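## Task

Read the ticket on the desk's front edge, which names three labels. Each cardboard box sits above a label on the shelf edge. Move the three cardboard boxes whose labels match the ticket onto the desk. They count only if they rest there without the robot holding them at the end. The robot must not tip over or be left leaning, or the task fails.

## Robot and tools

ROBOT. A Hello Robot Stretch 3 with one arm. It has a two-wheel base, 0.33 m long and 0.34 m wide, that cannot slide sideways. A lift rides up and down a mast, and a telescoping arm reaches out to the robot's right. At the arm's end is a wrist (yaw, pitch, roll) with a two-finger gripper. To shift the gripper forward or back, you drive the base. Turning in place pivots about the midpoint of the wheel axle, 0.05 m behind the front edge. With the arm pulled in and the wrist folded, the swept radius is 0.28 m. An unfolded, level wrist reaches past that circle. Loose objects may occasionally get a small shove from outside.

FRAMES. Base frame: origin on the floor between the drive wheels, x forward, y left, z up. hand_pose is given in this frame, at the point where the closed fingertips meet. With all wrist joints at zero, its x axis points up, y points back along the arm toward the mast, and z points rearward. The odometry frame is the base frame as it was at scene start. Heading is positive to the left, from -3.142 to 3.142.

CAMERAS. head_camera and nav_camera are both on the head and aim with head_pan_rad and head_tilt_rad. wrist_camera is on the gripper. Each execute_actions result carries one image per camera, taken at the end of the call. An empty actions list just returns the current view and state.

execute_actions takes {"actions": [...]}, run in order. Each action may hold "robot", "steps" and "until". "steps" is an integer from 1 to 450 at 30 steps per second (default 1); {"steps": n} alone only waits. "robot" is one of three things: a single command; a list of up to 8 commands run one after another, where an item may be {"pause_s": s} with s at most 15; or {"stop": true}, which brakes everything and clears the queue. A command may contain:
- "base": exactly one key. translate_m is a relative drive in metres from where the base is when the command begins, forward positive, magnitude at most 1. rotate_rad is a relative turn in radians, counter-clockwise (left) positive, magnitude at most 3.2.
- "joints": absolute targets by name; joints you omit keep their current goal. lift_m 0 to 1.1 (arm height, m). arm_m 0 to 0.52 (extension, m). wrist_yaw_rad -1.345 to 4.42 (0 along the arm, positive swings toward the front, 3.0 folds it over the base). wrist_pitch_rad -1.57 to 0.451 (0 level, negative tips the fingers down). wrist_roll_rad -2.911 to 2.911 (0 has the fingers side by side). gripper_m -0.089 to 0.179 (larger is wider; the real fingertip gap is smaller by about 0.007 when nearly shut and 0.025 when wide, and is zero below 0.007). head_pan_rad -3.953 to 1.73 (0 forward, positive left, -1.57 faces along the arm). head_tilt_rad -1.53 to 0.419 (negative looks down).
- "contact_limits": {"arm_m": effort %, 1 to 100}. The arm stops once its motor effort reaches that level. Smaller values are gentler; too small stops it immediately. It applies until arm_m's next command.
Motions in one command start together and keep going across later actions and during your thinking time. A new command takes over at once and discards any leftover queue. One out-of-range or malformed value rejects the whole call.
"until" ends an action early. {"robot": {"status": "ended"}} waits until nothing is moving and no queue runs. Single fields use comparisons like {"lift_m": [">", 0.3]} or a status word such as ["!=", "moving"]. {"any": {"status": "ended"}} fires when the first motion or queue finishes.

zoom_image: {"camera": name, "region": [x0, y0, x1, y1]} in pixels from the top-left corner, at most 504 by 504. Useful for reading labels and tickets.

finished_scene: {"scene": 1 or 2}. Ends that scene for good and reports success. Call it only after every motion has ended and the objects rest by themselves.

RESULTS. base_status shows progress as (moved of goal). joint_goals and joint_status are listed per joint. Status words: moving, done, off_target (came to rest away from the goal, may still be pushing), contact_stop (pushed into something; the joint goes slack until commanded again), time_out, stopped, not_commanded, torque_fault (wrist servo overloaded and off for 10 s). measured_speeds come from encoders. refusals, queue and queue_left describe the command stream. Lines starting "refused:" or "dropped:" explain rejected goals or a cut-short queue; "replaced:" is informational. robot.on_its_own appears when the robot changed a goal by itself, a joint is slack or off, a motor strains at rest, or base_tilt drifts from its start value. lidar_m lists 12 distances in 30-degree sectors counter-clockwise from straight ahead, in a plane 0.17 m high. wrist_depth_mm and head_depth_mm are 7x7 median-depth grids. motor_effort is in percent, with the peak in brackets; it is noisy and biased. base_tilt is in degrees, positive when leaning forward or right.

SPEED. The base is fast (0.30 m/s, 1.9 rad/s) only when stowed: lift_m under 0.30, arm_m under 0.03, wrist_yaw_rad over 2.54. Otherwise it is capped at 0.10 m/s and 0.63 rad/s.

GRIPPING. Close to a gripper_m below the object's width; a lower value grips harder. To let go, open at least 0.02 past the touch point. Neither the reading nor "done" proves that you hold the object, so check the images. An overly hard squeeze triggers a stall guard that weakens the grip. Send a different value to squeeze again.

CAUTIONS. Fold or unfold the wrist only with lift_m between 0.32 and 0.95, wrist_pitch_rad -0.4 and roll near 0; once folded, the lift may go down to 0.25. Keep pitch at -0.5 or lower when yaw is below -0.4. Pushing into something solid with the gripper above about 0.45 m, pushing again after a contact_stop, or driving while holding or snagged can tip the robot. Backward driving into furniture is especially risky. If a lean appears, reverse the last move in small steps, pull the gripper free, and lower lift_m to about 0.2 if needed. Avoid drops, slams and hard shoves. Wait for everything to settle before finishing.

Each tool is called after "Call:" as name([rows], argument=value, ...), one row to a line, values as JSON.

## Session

Call:
execute_actions(actions=[])

Scene clock: 0.00 s.
robot.base_odometry: x=+0.000 y=+0.000 heading=+0.000 (m, m, rad; robot's odometry frame)
robot.turned_by_wheels: +0.000 (rad since the last result)
robot.turned_by_imu: +0.000 (rad since the last result)
robot.base_tilt: forward=-1.3 right=-0.4 (deg)
robot.lidar_m: 2.91 2.88 1.98 1.87 1.91 0.98 1.07 1.58 2.00 1.86 1.92 2.48
robot.head_depth_mm: 2182 3318 3266 3310 3353 3334 2252 / 2168 3271 3202 3268 3275 3048 2270 / 2181 3205 3281 3231 3308 3050 2256 / 2194 3224 3232 3258 3299 3009 2248 / 2198 3211 3250 3213 3278 3244 2260 / 2206 3147 3197 3224 3211 3102 2222 / 2102 3172 3176 3220 3207 2995 2228
robot.base_status: not_commanded
robot.joint_positions: lift_m=+0.536 arm_m=+0.002 wrist_yaw_rad=+2.900 wrist_pitch_rad=-0.426 wrist_roll_rad=+0.018 gripper_m=+0.037 head_pan_rad=+0.008 head_tilt_rad=+0.001
robot.joint_goals: lift_m=+0.536 arm_m=+0.002 wrist_yaw_rad=+2.900 wrist_pitch_rad=-0.426 wrist_roll_rad=+0.018 gripper_m=+0.037 head_pan_rad=+0.008 head_tilt_rad=+0.001
robot.joint_status: lift_m=not_commanded arm_m=not_commanded wrist_yaw_rad=not_commanded wrist_pitch_rad=not_commanded wrist_roll_rad=not_commanded gripper_m=not_commanded head_pan_rad=not_commanded head_tilt_rad=not_commanded
robot.measured_speeds: translate_m=+0.000 rotate_rad=+0.000 lift_m=+0.000 arm_m=+0.000 wrist_yaw_rad=+0.000 wrist_pitch_rad=+0.000 wrist_roll_rad=+0.000 head_pan_rad=+0.000 head_tilt_rad=+0.000
robot: refusals=0 queue=idle queue_left=0
robot.motor_effort: left_wheel=+1 right_wheel=+0 lift_m=+33 arm_m=-1 wrist_yaw_rad=+0 wrist_pitch_rad=+7 wrist_roll_rad=+0 gripper_m=+0 head_pan_rad=+0 head_tilt_rad=+3 (%)
robot.hand_pose: x=+0.0323 y=+0.0698 z=+0.5464 quat_wxyz=(+0.233, +0.710, +0.063, +0.662) (m; robot's base frame)
robot.wrist_depth_mm: - - - - - - - / - - - - - - - / - - - - - - - / - - - - - - - / 985 - - - - - - / 807 812 - 839 863 863 885 / 701 694 712 714 710 734 742
pictures: head_camera (sideways: a quarter turn clockwise sets it upright), nav_camera (sideways: a quarter turn counterclockwise sets it upright), wrist_camera
Images, in order (width x height): head_camera 896x504, nav_camera 672x504, wrist_camera 644x364.

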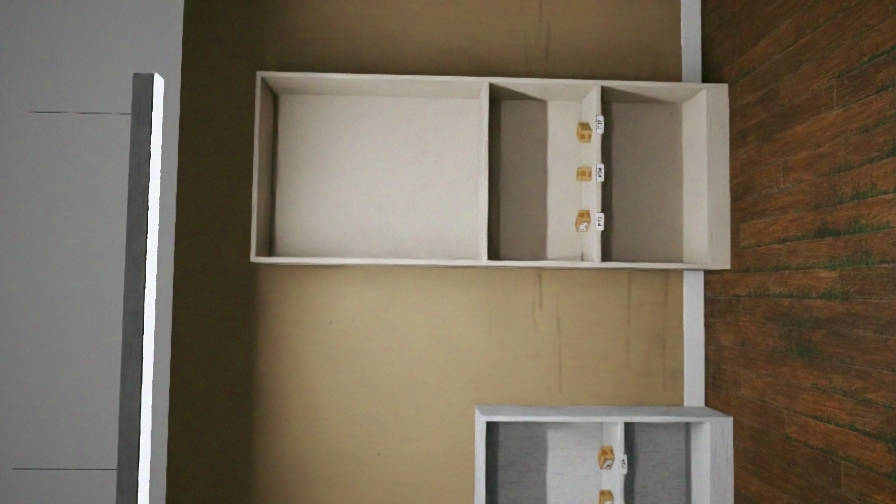

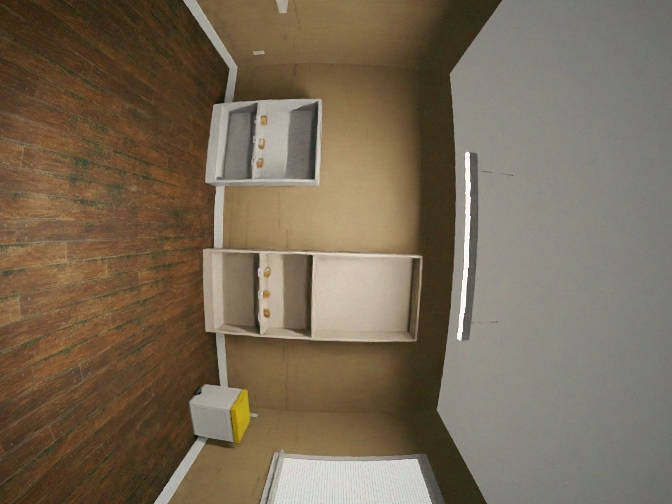

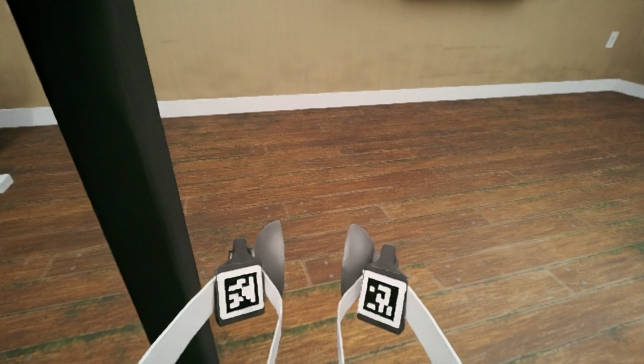

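Call:
zoom_image(camera="head_camera", region=[540,105,670,240])

Call:
execute_actions([
  {"robot":{"base":{"rotate_rad":-1.55},"joints":{"wrist_yaw_rad":0,"wrist_pitch_rad":-0.1,"lift_m":0.65,"gripper_m":0.13,"head_pan_rad":-1.57,"head_tilt_rad":-0.5}},"steps":450,"until":{"robot":{"status":"ended"}}},
])

Region (540, 105, 670, 240) of head_camera's 896x504 image, scaled by 3.733, with more detail than that image has; it fills the left 485 columns of this view, and the rest is white.

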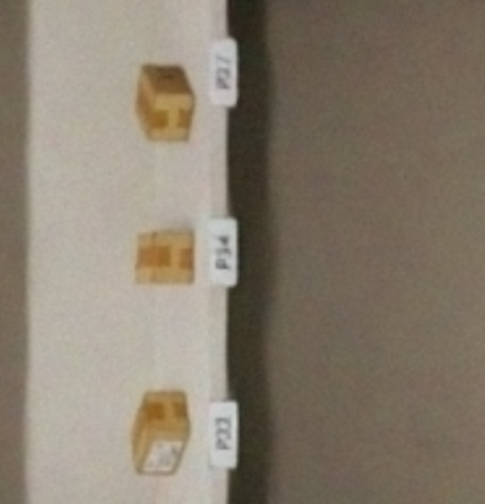

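Scene clock: 9.07 s.
robot.base_odometry: x=+0.000 y=+0.000 heading=-1.550 (m, m, rad; robot's odometry frame)
robot.turned_by_wheels: -1.550 (rad since the last result)
robot.turned_by_imu: -1.545 (rad since the last result)
robot.base_tilt: forward=-1.2 right=-0.4 (deg)
robot.lidar_m: 1.86 1.92 2.55 2.90 2.80 1.97 1.87 1.92 0.98 1.07 1.59 1.95
robot.head_depth_mm: 1357 1479 1570 1150 1531 1550 1317 / 1341 1476 1573 1155 937 1600 1323 / 1345 1468 1561 1146 934 1593 1323 / 1347 1458 1572 1150 936 1549 1327 / 1335 1460 1560 1149 971 1539 1327 / 1327 1459 1592 1747 1837 1579 1325 / 1324 1447 1599 1771 1917 1584 1326
robot.base_status: done (rotate_rad -1.5498 of -1.5500)
robot.joint_positions: lift_m=+0.650 arm_m=+0.002 wrist_yaw_rad=+0.001 wrist_pitch_rad=-0.123 wrist_roll_rad=+0.018 gripper_m=+0.130 head_pan_rad=-1.563 head_tilt_rad=-0.494
robot.joint_goals: lift_m=+0.650 arm_m=+0.002 wrist_yaw_rad=+0.000 wrist_pitch_rad=-0.100 wrist_roll_rad=+0.018 gripper_m=+0.130 head_pan_rad=-1.570 head_tilt_rad=-0.500
robot.joint_status: lift_m=done arm_m=not_commanded wrist_yaw_rad=done wrist_pitch_rad=done wrist_roll_rad=not_commanded gripper_m=done head_pan_rad=done head_tilt_rad=done
robot.measured_speeds: translate_m=+0.000 rotate_rad=+0.000 lift_m=+0.000 arm_m=+0.000 wrist_yaw_rad=+0.000 wrist_pitch_rad=+0.000 wrist_roll_rad=+0.000 head_pan_rad=+0.000 head_tilt_rad=+0.000
robot: refusals=0 queue=done queue_left=0
robot.motor_effort: left_wheel=+4(8) right_wheel=-4(8) lift_m=+42(42) arm_m=-1(1) wrist_yaw_rad=-1(3) wrist_pitch_rad=+11(11) wrist_roll_rad=+0(0) gripper_m=+0(82) head_pan_rad=-3(26) head_tilt_rad=-3(34) (%)
robot.hand_pose: x=-0.0211 y=-0.3984 z=+0.7329 quat_wxyz=(+0.700, +0.044, -0.712, -0.044) (m; robot's base frame)
robot.wrist_depth_mm: - - - - - - - / - - - - - - - / - - - - - - - / - - - 503 507 597 663 / - - - - - 803 - / - - - - - - - / - - - - - - -
pictures: head_camera (sideways: a quarter turn clockwise sets it upright), nav_camera (sideways: a quarter turn counterclockwise sets it upright), wrist_camera
Images, in order (width x height): head_camera 896x504, nav_camera 672x504, wrist_camera 644x364.

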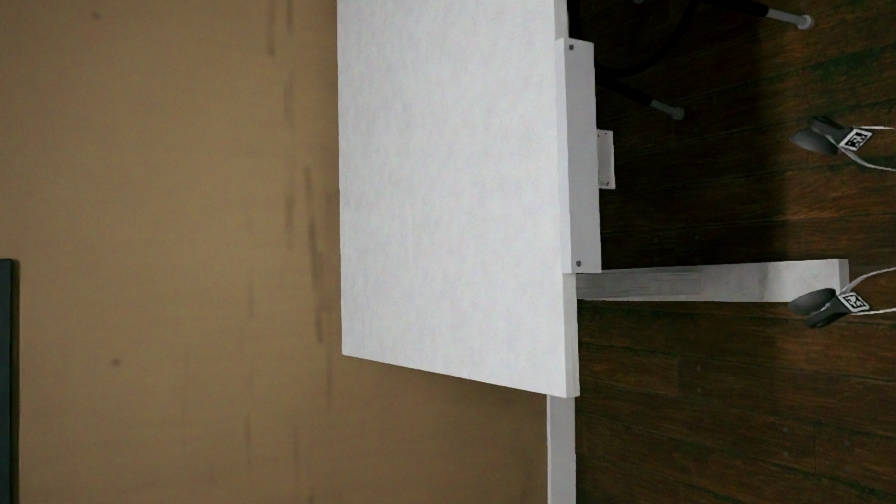

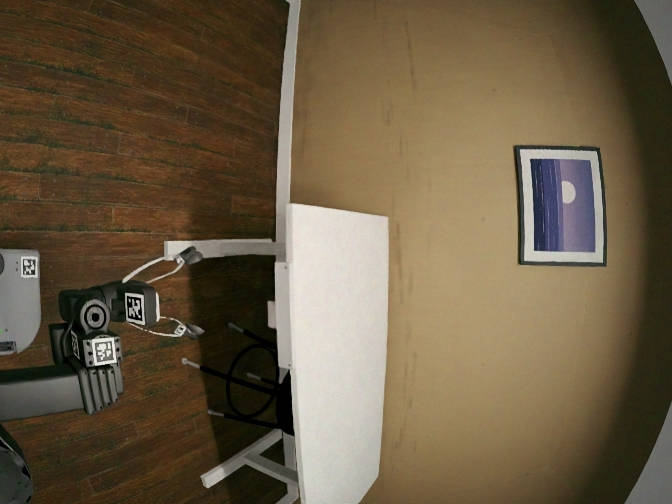

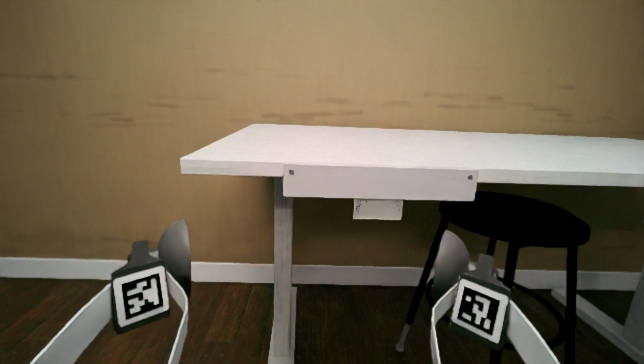

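Call:
execute_actions([
  {"robot":{"base":{"translate_m":-0.04},"joints":{"wrist_pitch_rad":0.15,"lift_m":0.44,"arm_m":0.2}},"steps":45},
  {"robot":{"joints":{"arm_m":0.405}},"steps":450,"until":{"robot":{"status":"ended"}}},
])

Scene clock: 19.57 s.
robot.base_odometry: x=-0.001 y=+0.040 heading=-1.550 (m, m, rad; robot's odometry frame)
robot.turned_by_wheels: +0.000 (rad since the last result)
robot.turned_by_imu: +0.001 (rad since the last result)
robot.base_tilt: forward=-1.2 right=-0.4 (deg)
robot.lidar_m: 1.90 1.96 2.60 2.90 2.74 1.93 1.83 1.87 0.96 1.08 1.59 2.02
robot.head_depth_mm: 1352 1468 1581 1154 1561 1550 1320 / 1350 1475 1573 1151 976 1591 1338 / 1345 1469 1574 1147 933 1681 1281 / 1333 1469 1555 1150 933 1606 1296 / 1334 1455 1566 1144 969 1529 1316 / 1334 1455 1584 1331 969 1585 1332 / 1332 1449 1596 1774 1891 1585 1320
robot.base_status: done (translate_m -0.0400 of -0.0400)
robot.joint_positions: lift_m=+0.440 arm_m=+0.405 wrist_yaw_rad=+0.001 wrist_pitch_rad=+0.126 wrist_roll_rad=+0.018 gripper_m=+0.130 head_pan_rad=-1.563 head_tilt_rad=-0.494
robot.joint_goals: lift_m=+0.440 arm_m=+0.405 wrist_yaw_rad=+0.000 wrist_pitch_rad=+0.150 wrist_roll_rad=+0.018 gripper_m=+0.130 head_pan_rad=-1.570 head_tilt_rad=-0.500
robot.joint_status: lift_m=done arm_m=done wrist_yaw_rad=done wrist_pitch_rad=done wrist_roll_rad=not_commanded gripper_m=done head_pan_rad=done head_tilt_rad=done
robot.measured_speeds: translate_m=+0.000 rotate_rad=+0.000 lift_m=+0.000 arm_m=+0.000 wrist_yaw_rad=+0.000 wrist_pitch_rad=+0.000 wrist_roll_rad=+0.000 head_pan_rad=+0.000 head_tilt_rad=+0.000
robot: refusals=0 queue=done queue_left=0
robot.motor_effort: left_wheel=+4(6) right_wheel=-4(9) lift_m=+22(43) arm_m=+4(5) wrist_yaw_rad=+0(1) wrist_pitch_rad=+12(13) wrist_roll_rad=+0(0) gripper_m=+0(0) head_pan_rad=-3(3) head_tilt_rad=-3(3) (%)
robot.hand_pose: x=-0.0212 y=-0.8068 z=+0.5874 quat_wxyz=(+0.700, -0.043, -0.712, +0.045) (m; robot's base frame)
robot.wrist_depth_mm: 97 89 86 86 88 89 91 / 233 224 215 204 97 98 100 / 917 615 413 408 97 99 101 / 900 916 515 932 940 961 452 / 908 909 926 957 950 959 550 / 896 - 921 940 948 943 398 / 911 921 467 936 937 960 955
pictures: head_camera (sideways: a quarter turn clockwise sets it upright), nav_camera (sideways: a quarter turn counterclockwise sets it upright), wrist_camera
Images, in order (width x height): head_camera 896x504, nav_camera 672x504, wrist_camera 644x364.

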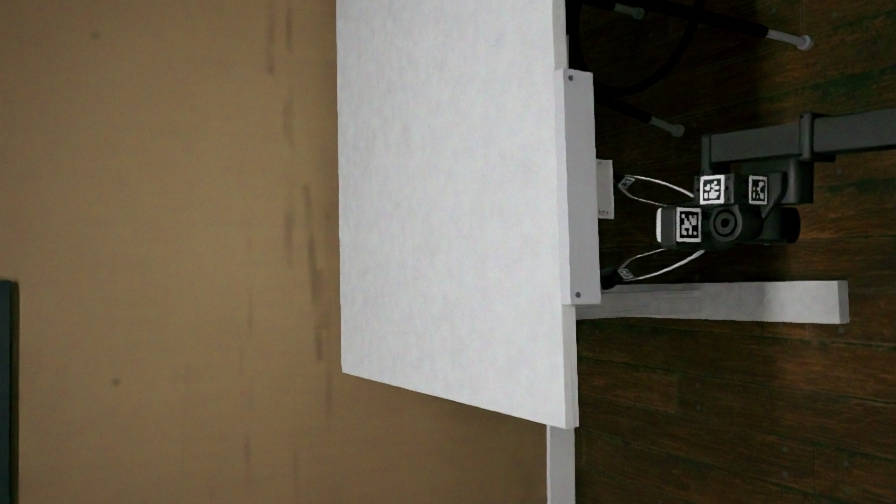

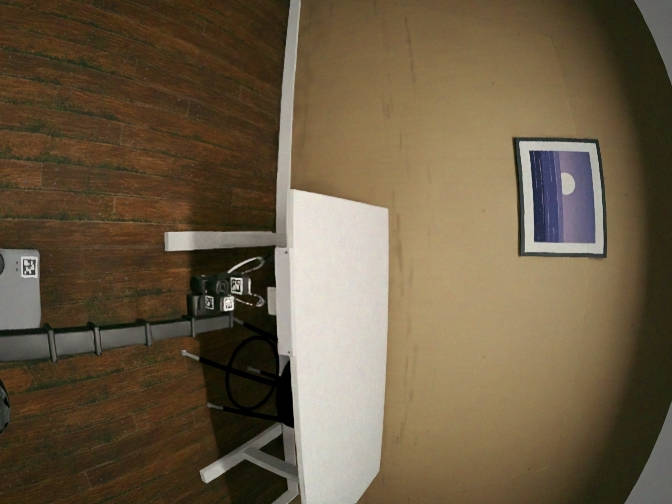

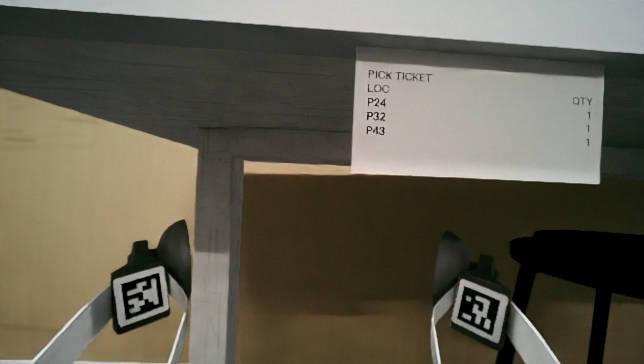

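Call:
execute_actions([
  {"robot":{"joints":{"arm_m":0,"wrist_pitch_rad":-0.1,"lift_m":0.29,"gripper_m":0.06}},"steps":450,"until":{"robot":{"arm_m":["<",0.3]}}},
  {"robot":[{"base":{"rotate_rad":1.49},"joints":{"arm_m":0,"lift_m":0.29,"wrist_yaw_rad":2.6}},{"base":{"translate_m":1}}],"steps":450,"until":{"robot":{"queue_left":["=",0],"translate_m":[">",0.64]}}},
  {"robot":{"base":{"translate_m":1}},"steps":450,"until":{"robot":{"translate_m":[">",0.64]}}},
  {"robot":[{"base":{"translate_m":1}},{"base":{"rotate_rad":1.67},"joints":{"lift_m":0.6,"wrist_yaw_rad":0,"head_tilt_rad":-0.7,"gripper_m":0.15,"arm_m":0.1}}],"steps":450,"until":{"robot":{"status":"ended"}}},
])

Scene clock: 42.47 s.
robot.base_odometry: x=+2.282 y=-0.097 heading=+1.610 (m, m, rad; robot's odometry frame)
robot.turned_by_wheels: +3.160 (rad since the last result)
robot.turned_by_imu: +3.161 (rad since the last result)
robot.base_tilt: forward=-1.2 right=-0.3 (deg)
robot.lidar_m: 2.13 2.19 2.92 3.19 2.39 1.70 1.16 1.19 0.91 0.66 0.97 1.00
robot.head_depth_mm: 779 695 1025 1071 1410 1311 1222 / 776 695 1023 1068 1399 1307 - / 779 695 1020 1035 1394 1311 - / 776 695 1022 1040 1399 1318 1202 / 775 695 992 1037 1072 1304 1199 / 640 640 804 1194 1476 1379 1196 / 814 916 1044 1226 1470 1385 1194
robot.base_status: done (rotate_rad +1.6698 of +1.6700)
robot.joint_positions: lift_m=+0.600 arm_m=+0.100 wrist_yaw_rad=+0.001 wrist_pitch_rad=-0.116 wrist_roll_rad=+0.018 gripper_m=+0.150 head_pan_rad=-1.563 head_tilt_rad=-0.692
robot.joint_goals: lift_m=+0.600 arm_m=+0.100 wrist_yaw_rad=+0.000 wrist_pitch_rad=-0.100 wrist_roll_rad=+0.018 gripper_m=+0.150 head_pan_rad=-1.570 head_tilt_rad=-0.700
robot.joint_status: lift_m=done arm_m=done wrist_yaw_rad=done wrist_pitch_rad=done wrist_roll_rad=not_commanded gripper_m=done head_pan_rad=done head_tilt_rad=done
robot.measured_speeds: translate_m=+0.000 rotate_rad=+0.000 lift_m=+0.000 arm_m=+0.000 wrist_yaw_rad=+0.000 wrist_pitch_rad=+0.000 wrist_roll_rad=+0.000 head_pan_rad=+0.000 head_tilt_rad=+0.000
robot: refusals=0 queue=done queue_left=0
robot.motor_effort: left_wheel=-2(8) right_wheel=+4(13) lift_m=+42(45) arm_m=+4(7) wrist_yaw_rad=-2(1) wrist_pitch_rad=+8(12) wrist_roll_rad=+0(0) gripper_m=+0(82) head_pan_rad=-2(3) head_tilt_rad=-5(22) (%)
robot.hand_pose: x=-0.0211 y=-0.4963 z=+0.6847 quat_wxyz=(+0.700, +0.041, -0.712, -0.041) (m; robot's base frame)
robot.wrist_depth_mm: 551 327 529 538 535 537 540 / 573 362 542 558 557 558 560 / 604 370 570 576 587 583 583 / 625 376 594 595 609 601 611 / 645 638 451 432 474 433 442 / 675 - 368 356 385 - 379 / 708 722 656 683 687 686 647
pictures: head_camera (sideways: a quarter turn clockwise sets it upright), nav_camera (sideways: a quarter turn counterclockwise sets it upright), wrist_camera
Images, in order (width x height): head_camera 896x504, nav_camera 672x504, wrist_camera 644x364.

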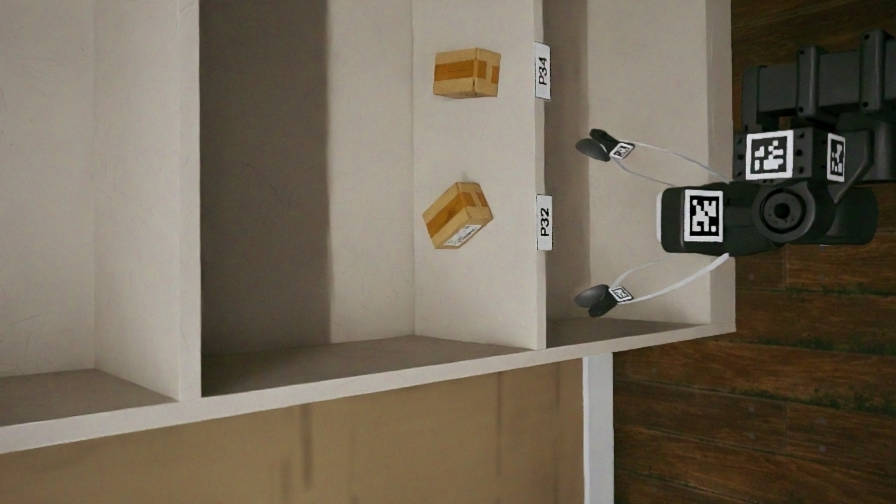

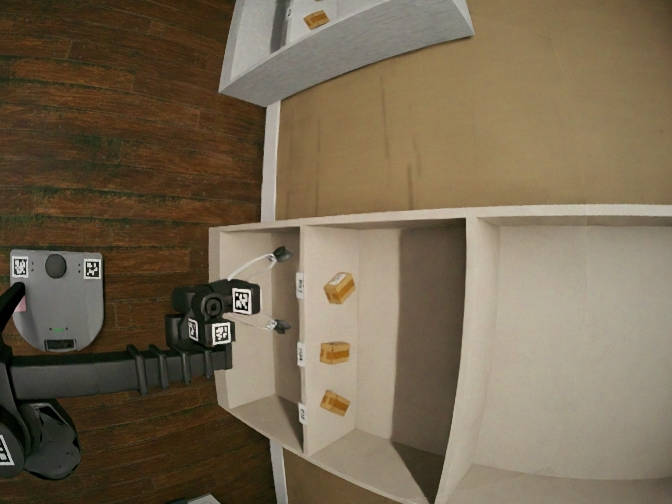

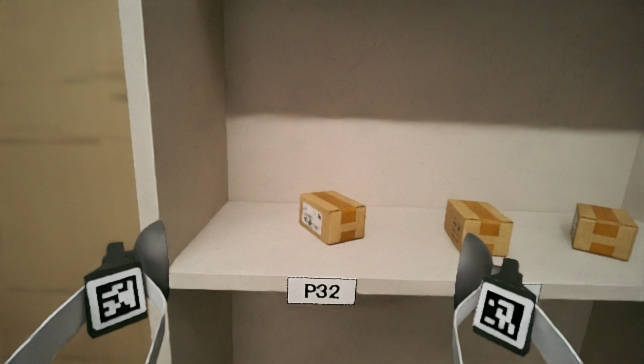

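Call:
execute_actions([
  {"robot":[{"base":{"translate_m":-0.1},"joints":{"arm_m":0.395,"wrist_yaw_rad":0.35,"gripper_m":0.14}},{"joints":{"lift_m":0.535}}],"steps":450,"until":{"robot":{"status":"ended"}}},
])

Scene clock: 50.83 s.
robot.base_odometry: x=+2.286 y=-0.197 heading=+1.610 (m, m, rad; robot's odometry frame)
robot.turned_by_wheels: +0.000 (rad since the last result)
robot.turned_by_imu: +0.002 (rad since the last result)
robot.base_tilt: forward=-1.2 right=-0.4 (deg)
robot.lidar_m: 2.23 2.30 3.05 3.43 2.24 1.59 1.06 1.08 0.85 0.92 0.69 1.08
robot.head_depth_mm: 779 695 1033 1043 1412 1317 1207 / 779 694 1029 1073 1397 1318 - / 783 693 1023 1067 1405 1306 1194 / 780 694 1024 1099 1431 1307 1196 / 777 693 1022 1073 1404 1295 1197 / 778 692 1001 1026 1118 1317 1204 / 746 655 796 1171 1476 1377 1192
robot.base_status: done (translate_m -0.1000 of -0.1000)
robot.joint_positions: lift_m=+0.535 arm_m=+0.395 wrist_yaw_rad=+0.349 wrist_pitch_rad=-0.116 wrist_roll_rad=+0.018 gripper_m=+0.140 head_pan_rad=-1.563 head_tilt_rad=-0.692
robot.joint_goals: lift_m=+0.535 arm_m=+0.395 wrist_yaw_rad=+0.350 wrist_pitch_rad=-0.100 wrist_roll_rad=+0.018 gripper_m=+0.140 head_pan_rad=-1.570 head_tilt_rad=-0.700
robot.joint_status: lift_m=done arm_m=done wrist_yaw_rad=done wrist_pitch_rad=done wrist_roll_rad=not_commanded gripper_m=done head_pan_rad=done head_tilt_rad=done
robot.measured_speeds: translate_m=+0.000 rotate_rad=+0.000 lift_m=+0.000 arm_m=+0.000 wrist_yaw_rad=+0.000 wrist_pitch_rad=+0.000 wrist_roll_rad=+0.000 head_pan_rad=+0.000 head_tilt_rad=+0.000
robot: refusals=0 queue=done queue_left=0
robot.motor_effort: left_wheel=-2(6) right_wheel=+5(5) lift_m=+22(39) arm_m=+5(6) wrist_yaw_rad=+1(3) wrist_pitch_rad=+8(7) wrist_roll_rad=+0(0) gripper_m=+0(49) head_pan_rad=-3(3) head_tilt_rad=-5(5) (%)
robot.hand_pose: x=+0.0646 y=-0.7762 z=+0.6206 quat_wxyz=(+0.696, +0.164, -0.694, +0.080) (m; robot's base frame)
robot.wrist_depth_mm: 206 259 313 287 262 242 225 / 209 265 325 296 269 250 230 / 214 271 334 309 280 256 237 / 217 276 348 319 289 265 245 / 221 270 287 174 291 273 251 / 203 - 208 136 171 226 230 / - 161 165 140 157 165 176
pictures: head_camera (sideways: a quarter turn clockwise sets it upright), nav_camera (sideways: a quarter turn counterclockwise sets it upright), wrist_camera
Images, in order (width x height): head_camera 896x504, nav_camera 672x504, wrist_camera 644x364.

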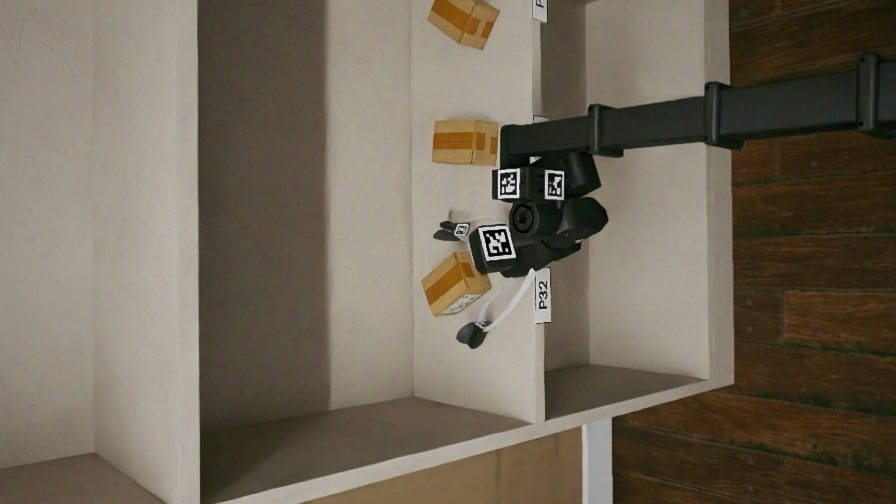

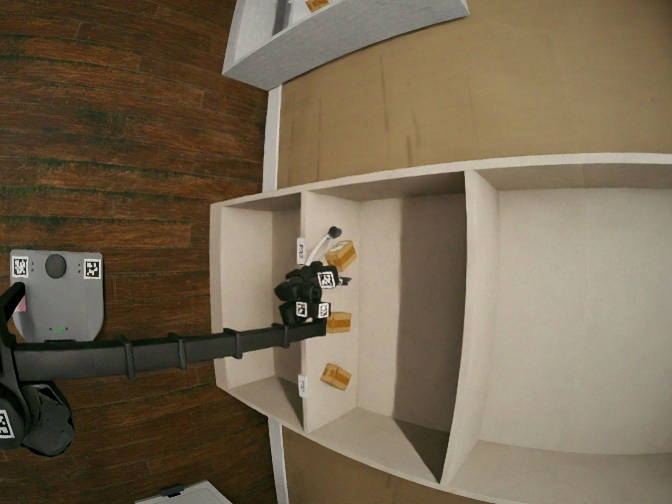

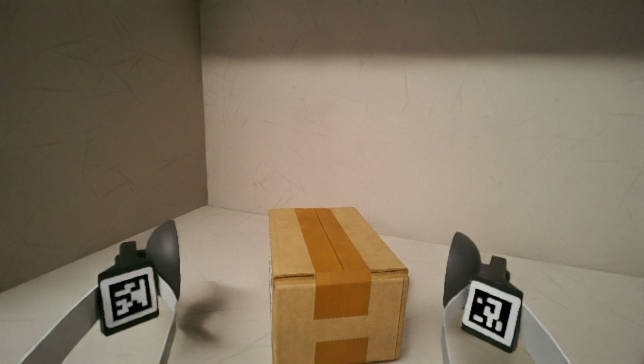

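Call:
execute_actions([
  {"robot":[{"joints":{"lift_m":0.528,"wrist_yaw_rad":0.33}},{"joints":{"gripper_m":0.012}},{"joints":{"lift_m":0.55}},{"joints":{"arm_m":0.15}}],"steps":450,"until":{"robot":{"arm_m":["<",0.17]}}},
])

Call:
execute_actions([
  {"robot":[{"base":{"rotate_rad":1.3},"joints":{"arm_m":0,"lift_m":0.29,"wrist_yaw_rad":2.6}},{"base":{"translate_m":1}}],"steps":450,"until":{"robot":{"queue_left":["=",0],"translate_m":[">",0.71]}}},
  {"robot":{"base":{"translate_m":1}},"steps":450,"until":{"robot":{"translate_m":[">",0.71]}}},
  {"robot":[{"base":{"translate_m":1}},{"base":{"rotate_rad":1.84},"joints":{"lift_m":0.7,"wrist_yaw_rad":0,"arm_m":0.12}},{"joints":{"arm_m":0.4}}],"steps":450,"until":{"robot":{"status":"ended"}}},
])

Scene clock: 62.70 s.
robot.base_odometry: x=+2.286 y=-0.197 heading=+1.610 (m, m, rad; robot's odometry frame)
robot.turned_by_wheels: +0.000 (rad since the last result)
robot.turned_by_imu: +0.002 (rad since the last result)
robot.base_tilt: forward=-1.3 right=-0.4 (deg)
robot.lidar_m: 2.24 2.29 3.05 3.20 2.23 1.58 1.06 1.08 0.85 0.92 0.70 1.08
robot.head_depth_mm: 782 696 1022 1038 1413 1322 1197 / 782 696 1025 1069 1404 1325 - / 781 695 1024 1070 1400 1322 1181 / 782 693 1024 1069 956 - 1196 / 779 695 1026 1072 959 1303 1203 / 778 693 997 1025 1121 1320 1202 / 748 656 799 1175 1484 1376 1198
robot.base_status: done (translate_m -0.1000 of -0.1000)
robot.joint_positions: lift_m=+0.550 arm_m=+0.169 wrist_yaw_rad=+0.331 wrist_pitch_rad=-0.125 wrist_roll_rad=+0.018 gripper_m=+0.016 head_pan_rad=-1.563 head_tilt_rad=-0.692
robot.joint_goals: lift_m=+0.550 arm_m=+0.150 wrist_yaw_rad=+0.330 wrist_pitch_rad=-0.100 wrist_roll_rad=+0.018 gripper_m=+0.015 head_pan_rad=-1.570 head_tilt_rad=-0.700
robot.joint_status: lift_m=done arm_m=moving wrist_yaw_rad=done wrist_pitch_rad=done wrist_roll_rad=not_commanded gripper_m=done head_pan_rad=done head_tilt_rad=done
robot.measured_speeds: translate_m=+0.000 rotate_rad=+0.000 lift_m=+0.000 arm_m=-0.075 wrist_yaw_rad=+0.000 wrist_pitch_rad=+0.000 wrist_roll_rad=+0.000 head_pan_rad=+0.000 head_tilt_rad=+0.000
robot: refusals=0 queue=running queue_left=0
robot.motor_effort: left_wheel=-2(2) right_wheel=+6(6) lift_m=+43(45) arm_m=-5(6) wrist_yaw_rad=+0(1) wrist_pitch_rad=+12(12) wrist_roll_rad=+0(0) gripper_m=-19(93) head_pan_rad=-3(3) head_tilt_rad=-4(4) (%)
robot.hand_pose: x=+0.0601 y=-0.5516 z=+0.6324 quat_wxyz=(+0.697, +0.161, -0.695, +0.071) (m; robot's base frame)
robot.wrist_depth_mm: 703 642 370 504 459 426 399 / 738 674 379 521 481 443 413 / 760 701 393 539 498 453 425 / 801 741 405 529 497 465 426 / 798 766 329 157 343 347 275 / 828 824 130 133 261 258 252 / 836 851 393 139 584 520 236
pictures: head_camera (sideways: a quarter turn clockwise sets it upright), nav_camera (sideways: a quarter turn counterclockwise sets it upright), wrist_camera
Images, in order (width x height): head_camera 896x504, nav_camera 672x504, wrist_camera 644x364.

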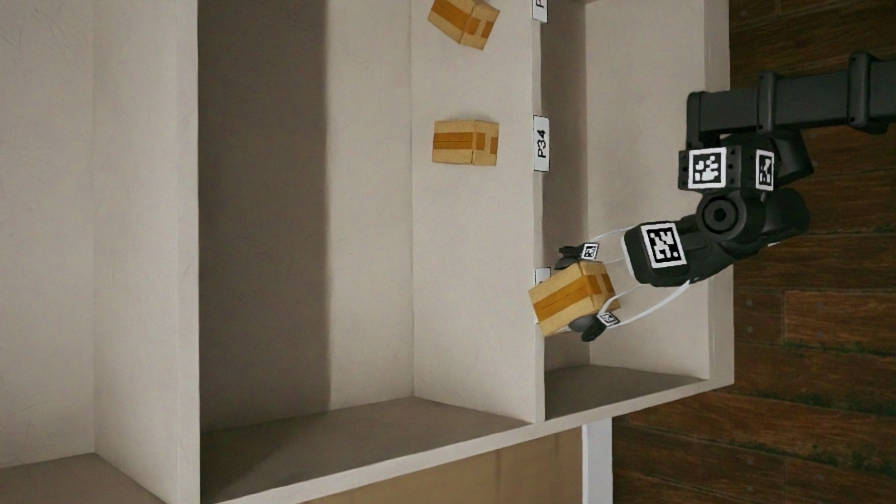

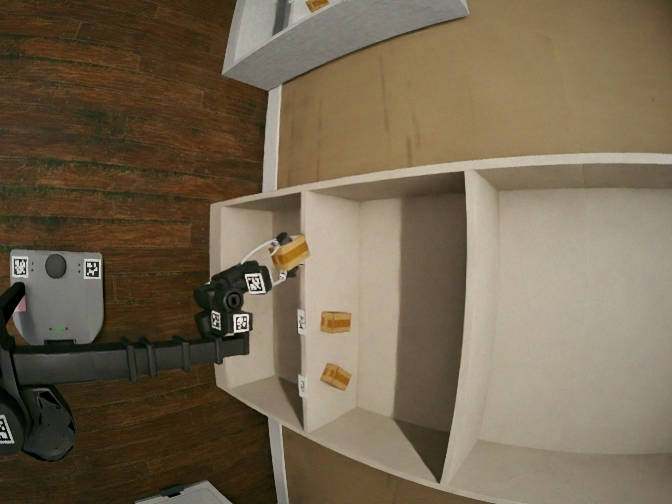

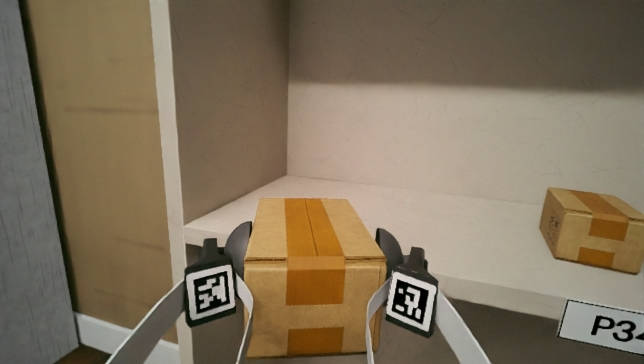

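Scene clock: 83.60 s.
robot.base_odometry: x=-0.083 y=+0.363 heading=-1.534 (m, m, rad; robot's odometry frame)
robot.turned_by_wheels: +3.140 (rad since the last result)
robot.turned_by_imu: +3.141 (rad since the last result)
robot.base_tilt: forward=-1.2 right=-0.3 (deg)
robot.lidar_m: 2.24 2.31 2.98 2.95 2.23 1.57 1.49 1.53 0.98 0.80 1.09 2.03
robot.head_depth_mm: 1329 1429 1082 1260 1619 1404 - / 1333 1415 1082 - 1581 1383 1188 / 1332 1420 1130 - 1573 1381 1205 / 1323 1425 1123 941 1630 1377 1200 / 1324 1414 1081 936 1626 1379 1206 / 1326 1411 1084 912 1628 1377 1202 / 1319 1407 1086 883 1552 1352 1198
robot.base_status: done (rotate_rad +1.8398 of +1.8400)
robot.joint_positions: lift_m=+0.700 arm_m=+0.400 wrist_yaw_rad=+0.001 wrist_pitch_rad=-0.126 wrist_roll_rad=+0.018 gripper_m=+0.016 head_pan_rad=-1.563 head_tilt_rad=-0.692
robot.joint_goals: lift_m=+0.700 arm_m=+0.400 wrist_yaw_rad=+0.000 wrist_pitch_rad=-0.100 wrist_roll_rad=+0.018 gripper_m=+0.015 head_pan_rad=-1.570 head_tilt_rad=-0.700
robot.joint_status: lift_m=done arm_m=done wrist_yaw_rad=done wrist_pitch_rad=done wrist_roll_rad=not_commanded gripper_m=done head_pan_rad=done head_tilt_rad=done
robot.measured_speeds: translate_m=+0.000 rotate_rad=+0.000 lift_m=+0.000 arm_m=+0.000 wrist_yaw_rad=+0.000 wrist_pitch_rad=+0.000 wrist_roll_rad=+0.000 head_pan_rad=+0.000 head_tilt_rad=+0.000
robot: refusals=0 queue=done queue_left=0
robot.motor_effort: left_wheel=-2(9) right_wheel=+4(11) lift_m=+42(46) arm_m=+4(6) wrist_yaw_rad=+0(3) wrist_pitch_rad=+12(13) wrist_roll_rad=+0(0) gripper_m=-19(19) head_pan_rad=-2(3) head_tilt_rad=-4(4) (%)
robot.hand_pose: x=-0.0212 y=-0.7958 z=+0.7823 quat_wxyz=(+0.700, +0.045, -0.712, -0.045) (m; robot's base frame)
robot.wrist_depth_mm: 791 779 785 806 803 811 803 / 824 836 818 828 835 852 849 / 846 864 861 876 865 883 903 / 498 523 543 577 610 628 677 / 321 331 334 156 363 372 383 / 236 242 130 133 260 264 269 / 188 190 184 139 189 204 207
pictures: head_camera (sideways: a quarter turn clockwise sets it upright), nav_camera (sideways: a quarter turn counterclockwise sets it upright), wrist_camera
Images, in order (width x height): head_camera 896x504, nav_camera 672x504, wrist_camera 644x364.

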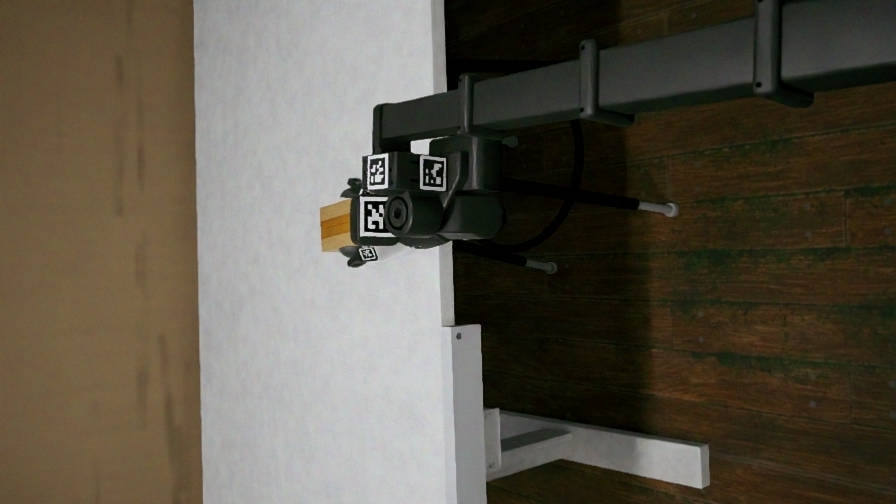

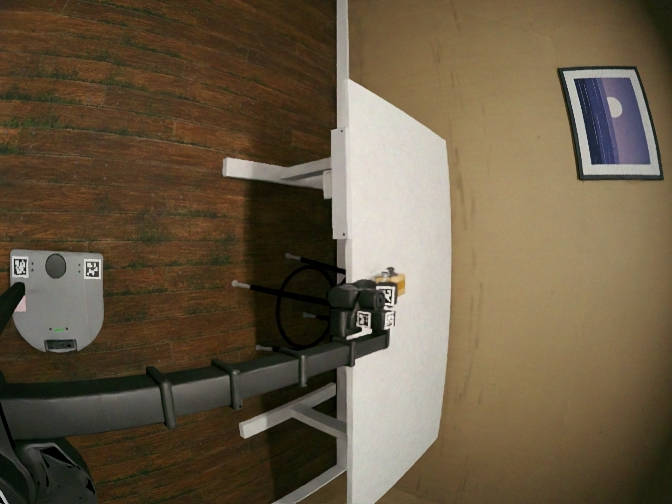

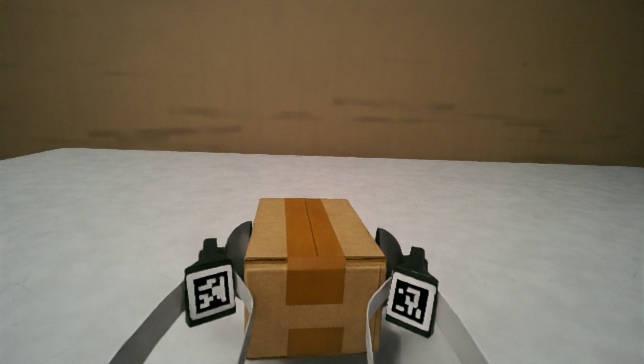

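Call:
execute_actions([
  {"robot":[{"joints":{"lift_m":0.675}},{"joints":{"gripper_m":0.11}},{"joints":{"arm_m":0}}],"steps":450,"until":{"robot":{"arm_m":["<",0.2]}}},
  {"robot":[{"base":{"rotate_rad":1.825},"joints":{"arm_m":0,"lift_m":0.29,"wrist_yaw_rad":2.6,"gripper_m":0.06}},{"base":{"translate_m":1}}],"steps":450,"until":{"robot":{"queue_left":["=",0],"translate_m":[">",0.7]}}},
  {"robot":{"base":{"translate_m":1}},"steps":450,"until":{"robot":{"translate_m":[">",0.69]}}},
  {"robot":[{"base":{"translate_m":1}},{"base":{"rotate_rad":1.335},"joints":{"lift_m":0.51,"wrist_yaw_rad":0,"gripper_m":0.14,"arm_m":0.1}}],"steps":450,"until":{"robot":{"status":"ended"}}},
])

Scene clock: 109.00 s.
robot.base_odometry: x=+2.221 y=+1.053 heading=+1.626 (m, m, rad; robot's odometry frame)
robot.turned_by_wheels: +3.160 (rad since the last result)
robot.turned_by_imu: +3.162 (rad since the last result)
robot.base_tilt: forward=-1.2 right=-0.4 (deg)
robot.lidar_m: 1.01 1.04 1.39 3.14 3.45 2.87 2.27 1.16 0.70 0.87 0.74 1.07
robot.head_depth_mm: 773 654 951 1069 1009 1292 1198 / 773 653 968 1116 1017 1292 - / 772 654 964 1122 1016 1293 - / 772 654 970 1120 1008 1296 1200 / 770 652 966 1122 1025 1301 1198 / 771 652 962 1116 1019 1283 1200 / 767 654 961 1115 1008 1273 1201
robot.base_status: done (rotate_rad +1.3348 of +1.3350)
robot.joint_positions: lift_m=+0.510 arm_m=+0.100 wrist_yaw_rad=+0.002 wrist_pitch_rad=-0.123 wrist_roll_rad=+0.018 gripper_m=+0.140 head_pan_rad=-1.563 head_tilt_rad=-0.692
robot.joint_goals: lift_m=+0.510 arm_m=+0.100 wrist_yaw_rad=+0.000 wrist_pitch_rad=-0.100 wrist_roll_rad=+0.018 gripper_m=+0.140 head_pan_rad=-1.570 head_tilt_rad=-0.700
robot.joint_status: lift_m=done arm_m=done wrist_yaw_rad=done wrist_pitch_rad=done wrist_roll_rad=not_commanded gripper_m=done head_pan_rad=done head_tilt_rad=done
robot.measured_speeds: translate_m=+0.000 rotate_rad=+0.000 lift_m=+0.000 arm_m=+0.000 wrist_yaw_rad=+0.000 wrist_pitch_rad=+0.000 wrist_roll_rad=+0.000 head_pan_rad=+0.000 head_tilt_rad=+0.000
robot: refusals=0 queue=done queue_left=0
robot.motor_effort: left_wheel=-1(8) right_wheel=+5(11) lift_m=+42(45) arm_m=+4(7) wrist_yaw_rad=-1(3) wrist_pitch_rad=+11(12) wrist_roll_rad=+0(0) gripper_m=+0(83) head_pan_rad=-4(3) head_tilt_rad=-4(4) (%)
robot.hand_pose: x=-0.0211 y=-0.4959 z=+0.5929 quat_wxyz=(+0.700, +0.044, -0.712, -0.044) (m; robot's base frame)
robot.wrist_depth_mm: 483 490 491 489 499 489 355 / 503 506 504 511 513 511 352 / 520 531 533 535 528 526 349 / 535 551 554 557 552 525 347 / 370 443 398 427 398 465 343 / 320 - 332 339 346 359 326 / 512 635 634 646 638 482 331
pictures: head_camera (sideways: a quarter turn clockwise sets it upright), nav_camera (sideways: a quarter turn counterclockwise sets it upright), wrist_camera
Images, in order (width x height): head_camera 896x504, nav_camera 672x504, wrist_camera 644x364.

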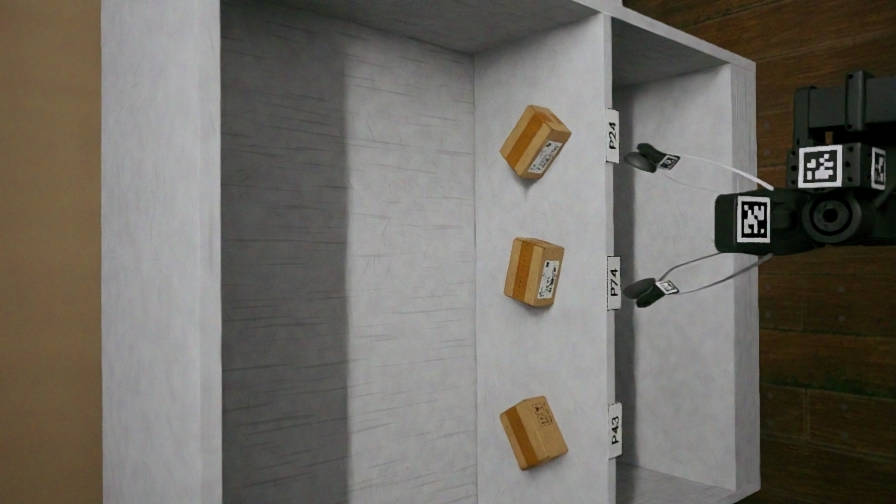

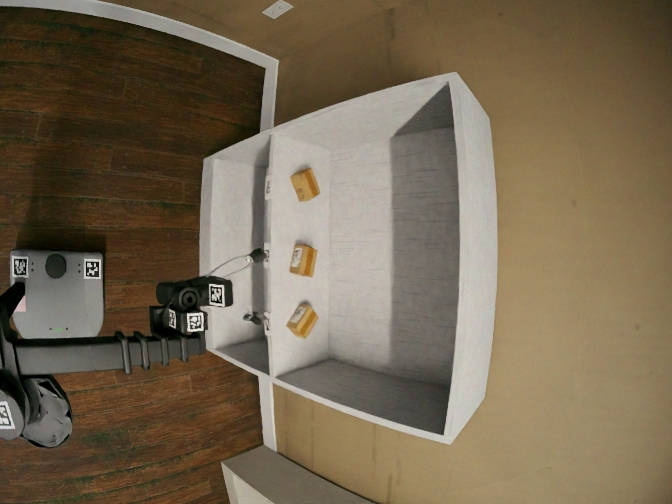

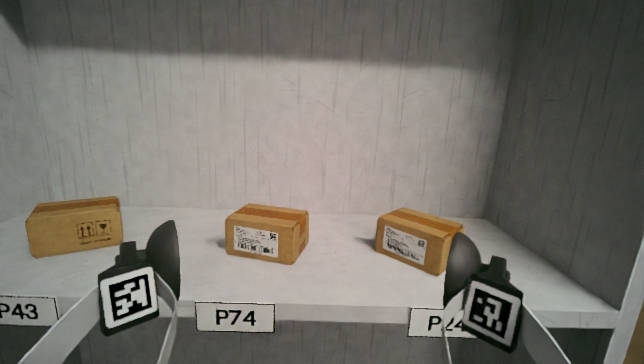

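Call:
execute_actions([
  {"robot":[{"base":{"translate_m":-0.255},"joints":{"arm_m":0.365,"wrist_yaw_rad":0.55,"lift_m":0.53}},{"joints":{"lift_m":0.5}}],"steps":450,"until":{"robot":{"status":"ended"}}},
])

Scene clock: 118.43 s.
robot.base_odometry: x=+2.235 y=+0.798 heading=+1.626 (m, m, rad; robot's odometry frame)
robot.turned_by_wheels: +0.000 (rad since the last result)
robot.turned_by_imu: +0.002 (rad since the last result)
robot.base_tilt: forward=-1.2 right=-0.4 (deg)
robot.lidar_m: 1.27 1.30 1.74 3.10 3.61 2.61 2.02 0.96 0.97 0.63 0.91 0.91
robot.head_depth_mm: 791 896 1032 1203 1445 1373 1200 / 794 881 1023 1199 1402 1403 - / 781 653 789 982 1206 1325 1202 / 778 655 974 1114 1391 1300 1204 / 780 655 975 1115 1006 1299 1201 / 775 654 975 1115 1029 1298 1195 / 778 654 974 1112 1018 1289 1199
robot.base_status: done (translate_m -0.2550 of -0.2550)
robot.joint_positions: lift_m=+0.500 arm_m=+0.365 wrist_yaw_rad=+0.549 wrist_pitch_rad=-0.123 wrist_roll_rad=+0.018 gripper_m=+0.140 head_pan_rad=-1.563 head_tilt_rad=-0.692
robot.joint_goals: lift_m=+0.500 arm_m=+0.365 wrist_yaw_rad=+0.550 wrist_pitch_rad=-0.100 wrist_roll_rad=+0.018 gripper_m=+0.140 head_pan_rad=-1.570 head_tilt_rad=-0.700
robot.joint_status: lift_m=done arm_m=done wrist_yaw_rad=done wrist_pitch_rad=done wrist_roll_rad=not_commanded gripper_m=done head_pan_rad=done head_tilt_rad=done
robot.measured_speeds: translate_m=+0.000 rotate_rad=+0.000 lift_m=+0.000 arm_m=+0.000 wrist_yaw_rad=+0.000 wrist_pitch_rad=+0.000 wrist_roll_rad=+0.000 head_pan_rad=+0.000 head_tilt_rad=+0.000
robot: refusals=0 queue=done queue_left=0
robot.motor_effort: left_wheel=-2(6) right_wheel=+5(6) lift_m=+22(44) arm_m=+4(5) wrist_yaw_rad=+0(2) wrist_pitch_rad=+11(11) wrist_roll_rad=+0(0) gripper_m=+1(0) head_pan_rad=-3(3) head_tilt_rad=-4(4) (%)
robot.hand_pose: x=+0.1097 y=-0.7241 z=+0.5838 quat_wxyz=(+0.685, +0.235, -0.673, +0.147) (m; robot's base frame)
robot.wrist_depth_mm: 514 460 373 312 269 238 212 / 529 478 385 323 279 244 217 / 537 506 401 334 286 251 223 / 522 533 420 347 297 258 229 / 377 448 411 360 309 262 234 / 302 - 314 321 310 260 239 / 243 239 245 180 255 246 242
pictures: head_camera (sideways: a quarter turn clockwise sets it upright), nav_camera (sideways: a quarter turn counterclockwise sets it upright), wrist_camera
Images, in order (width x height): head_camera 896x504, nav_camera 672x504, wrist_camera 644x364.

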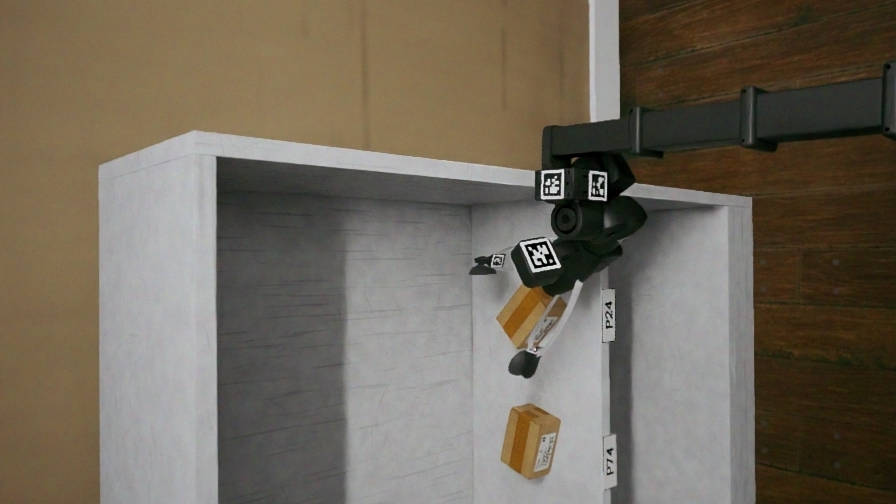

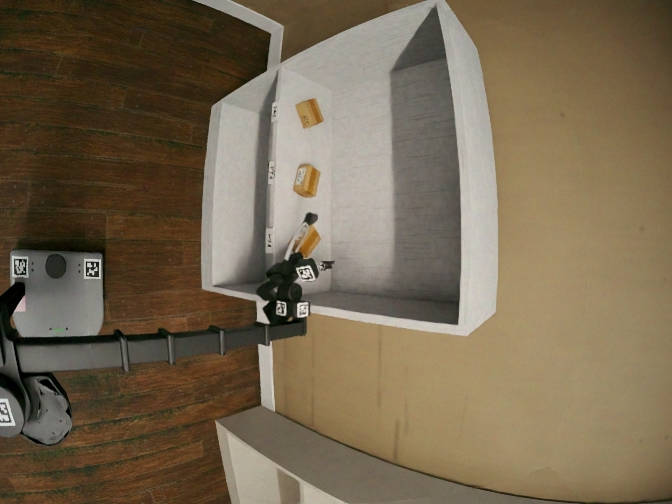

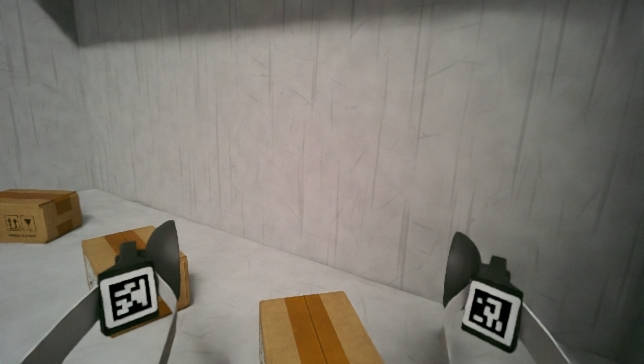

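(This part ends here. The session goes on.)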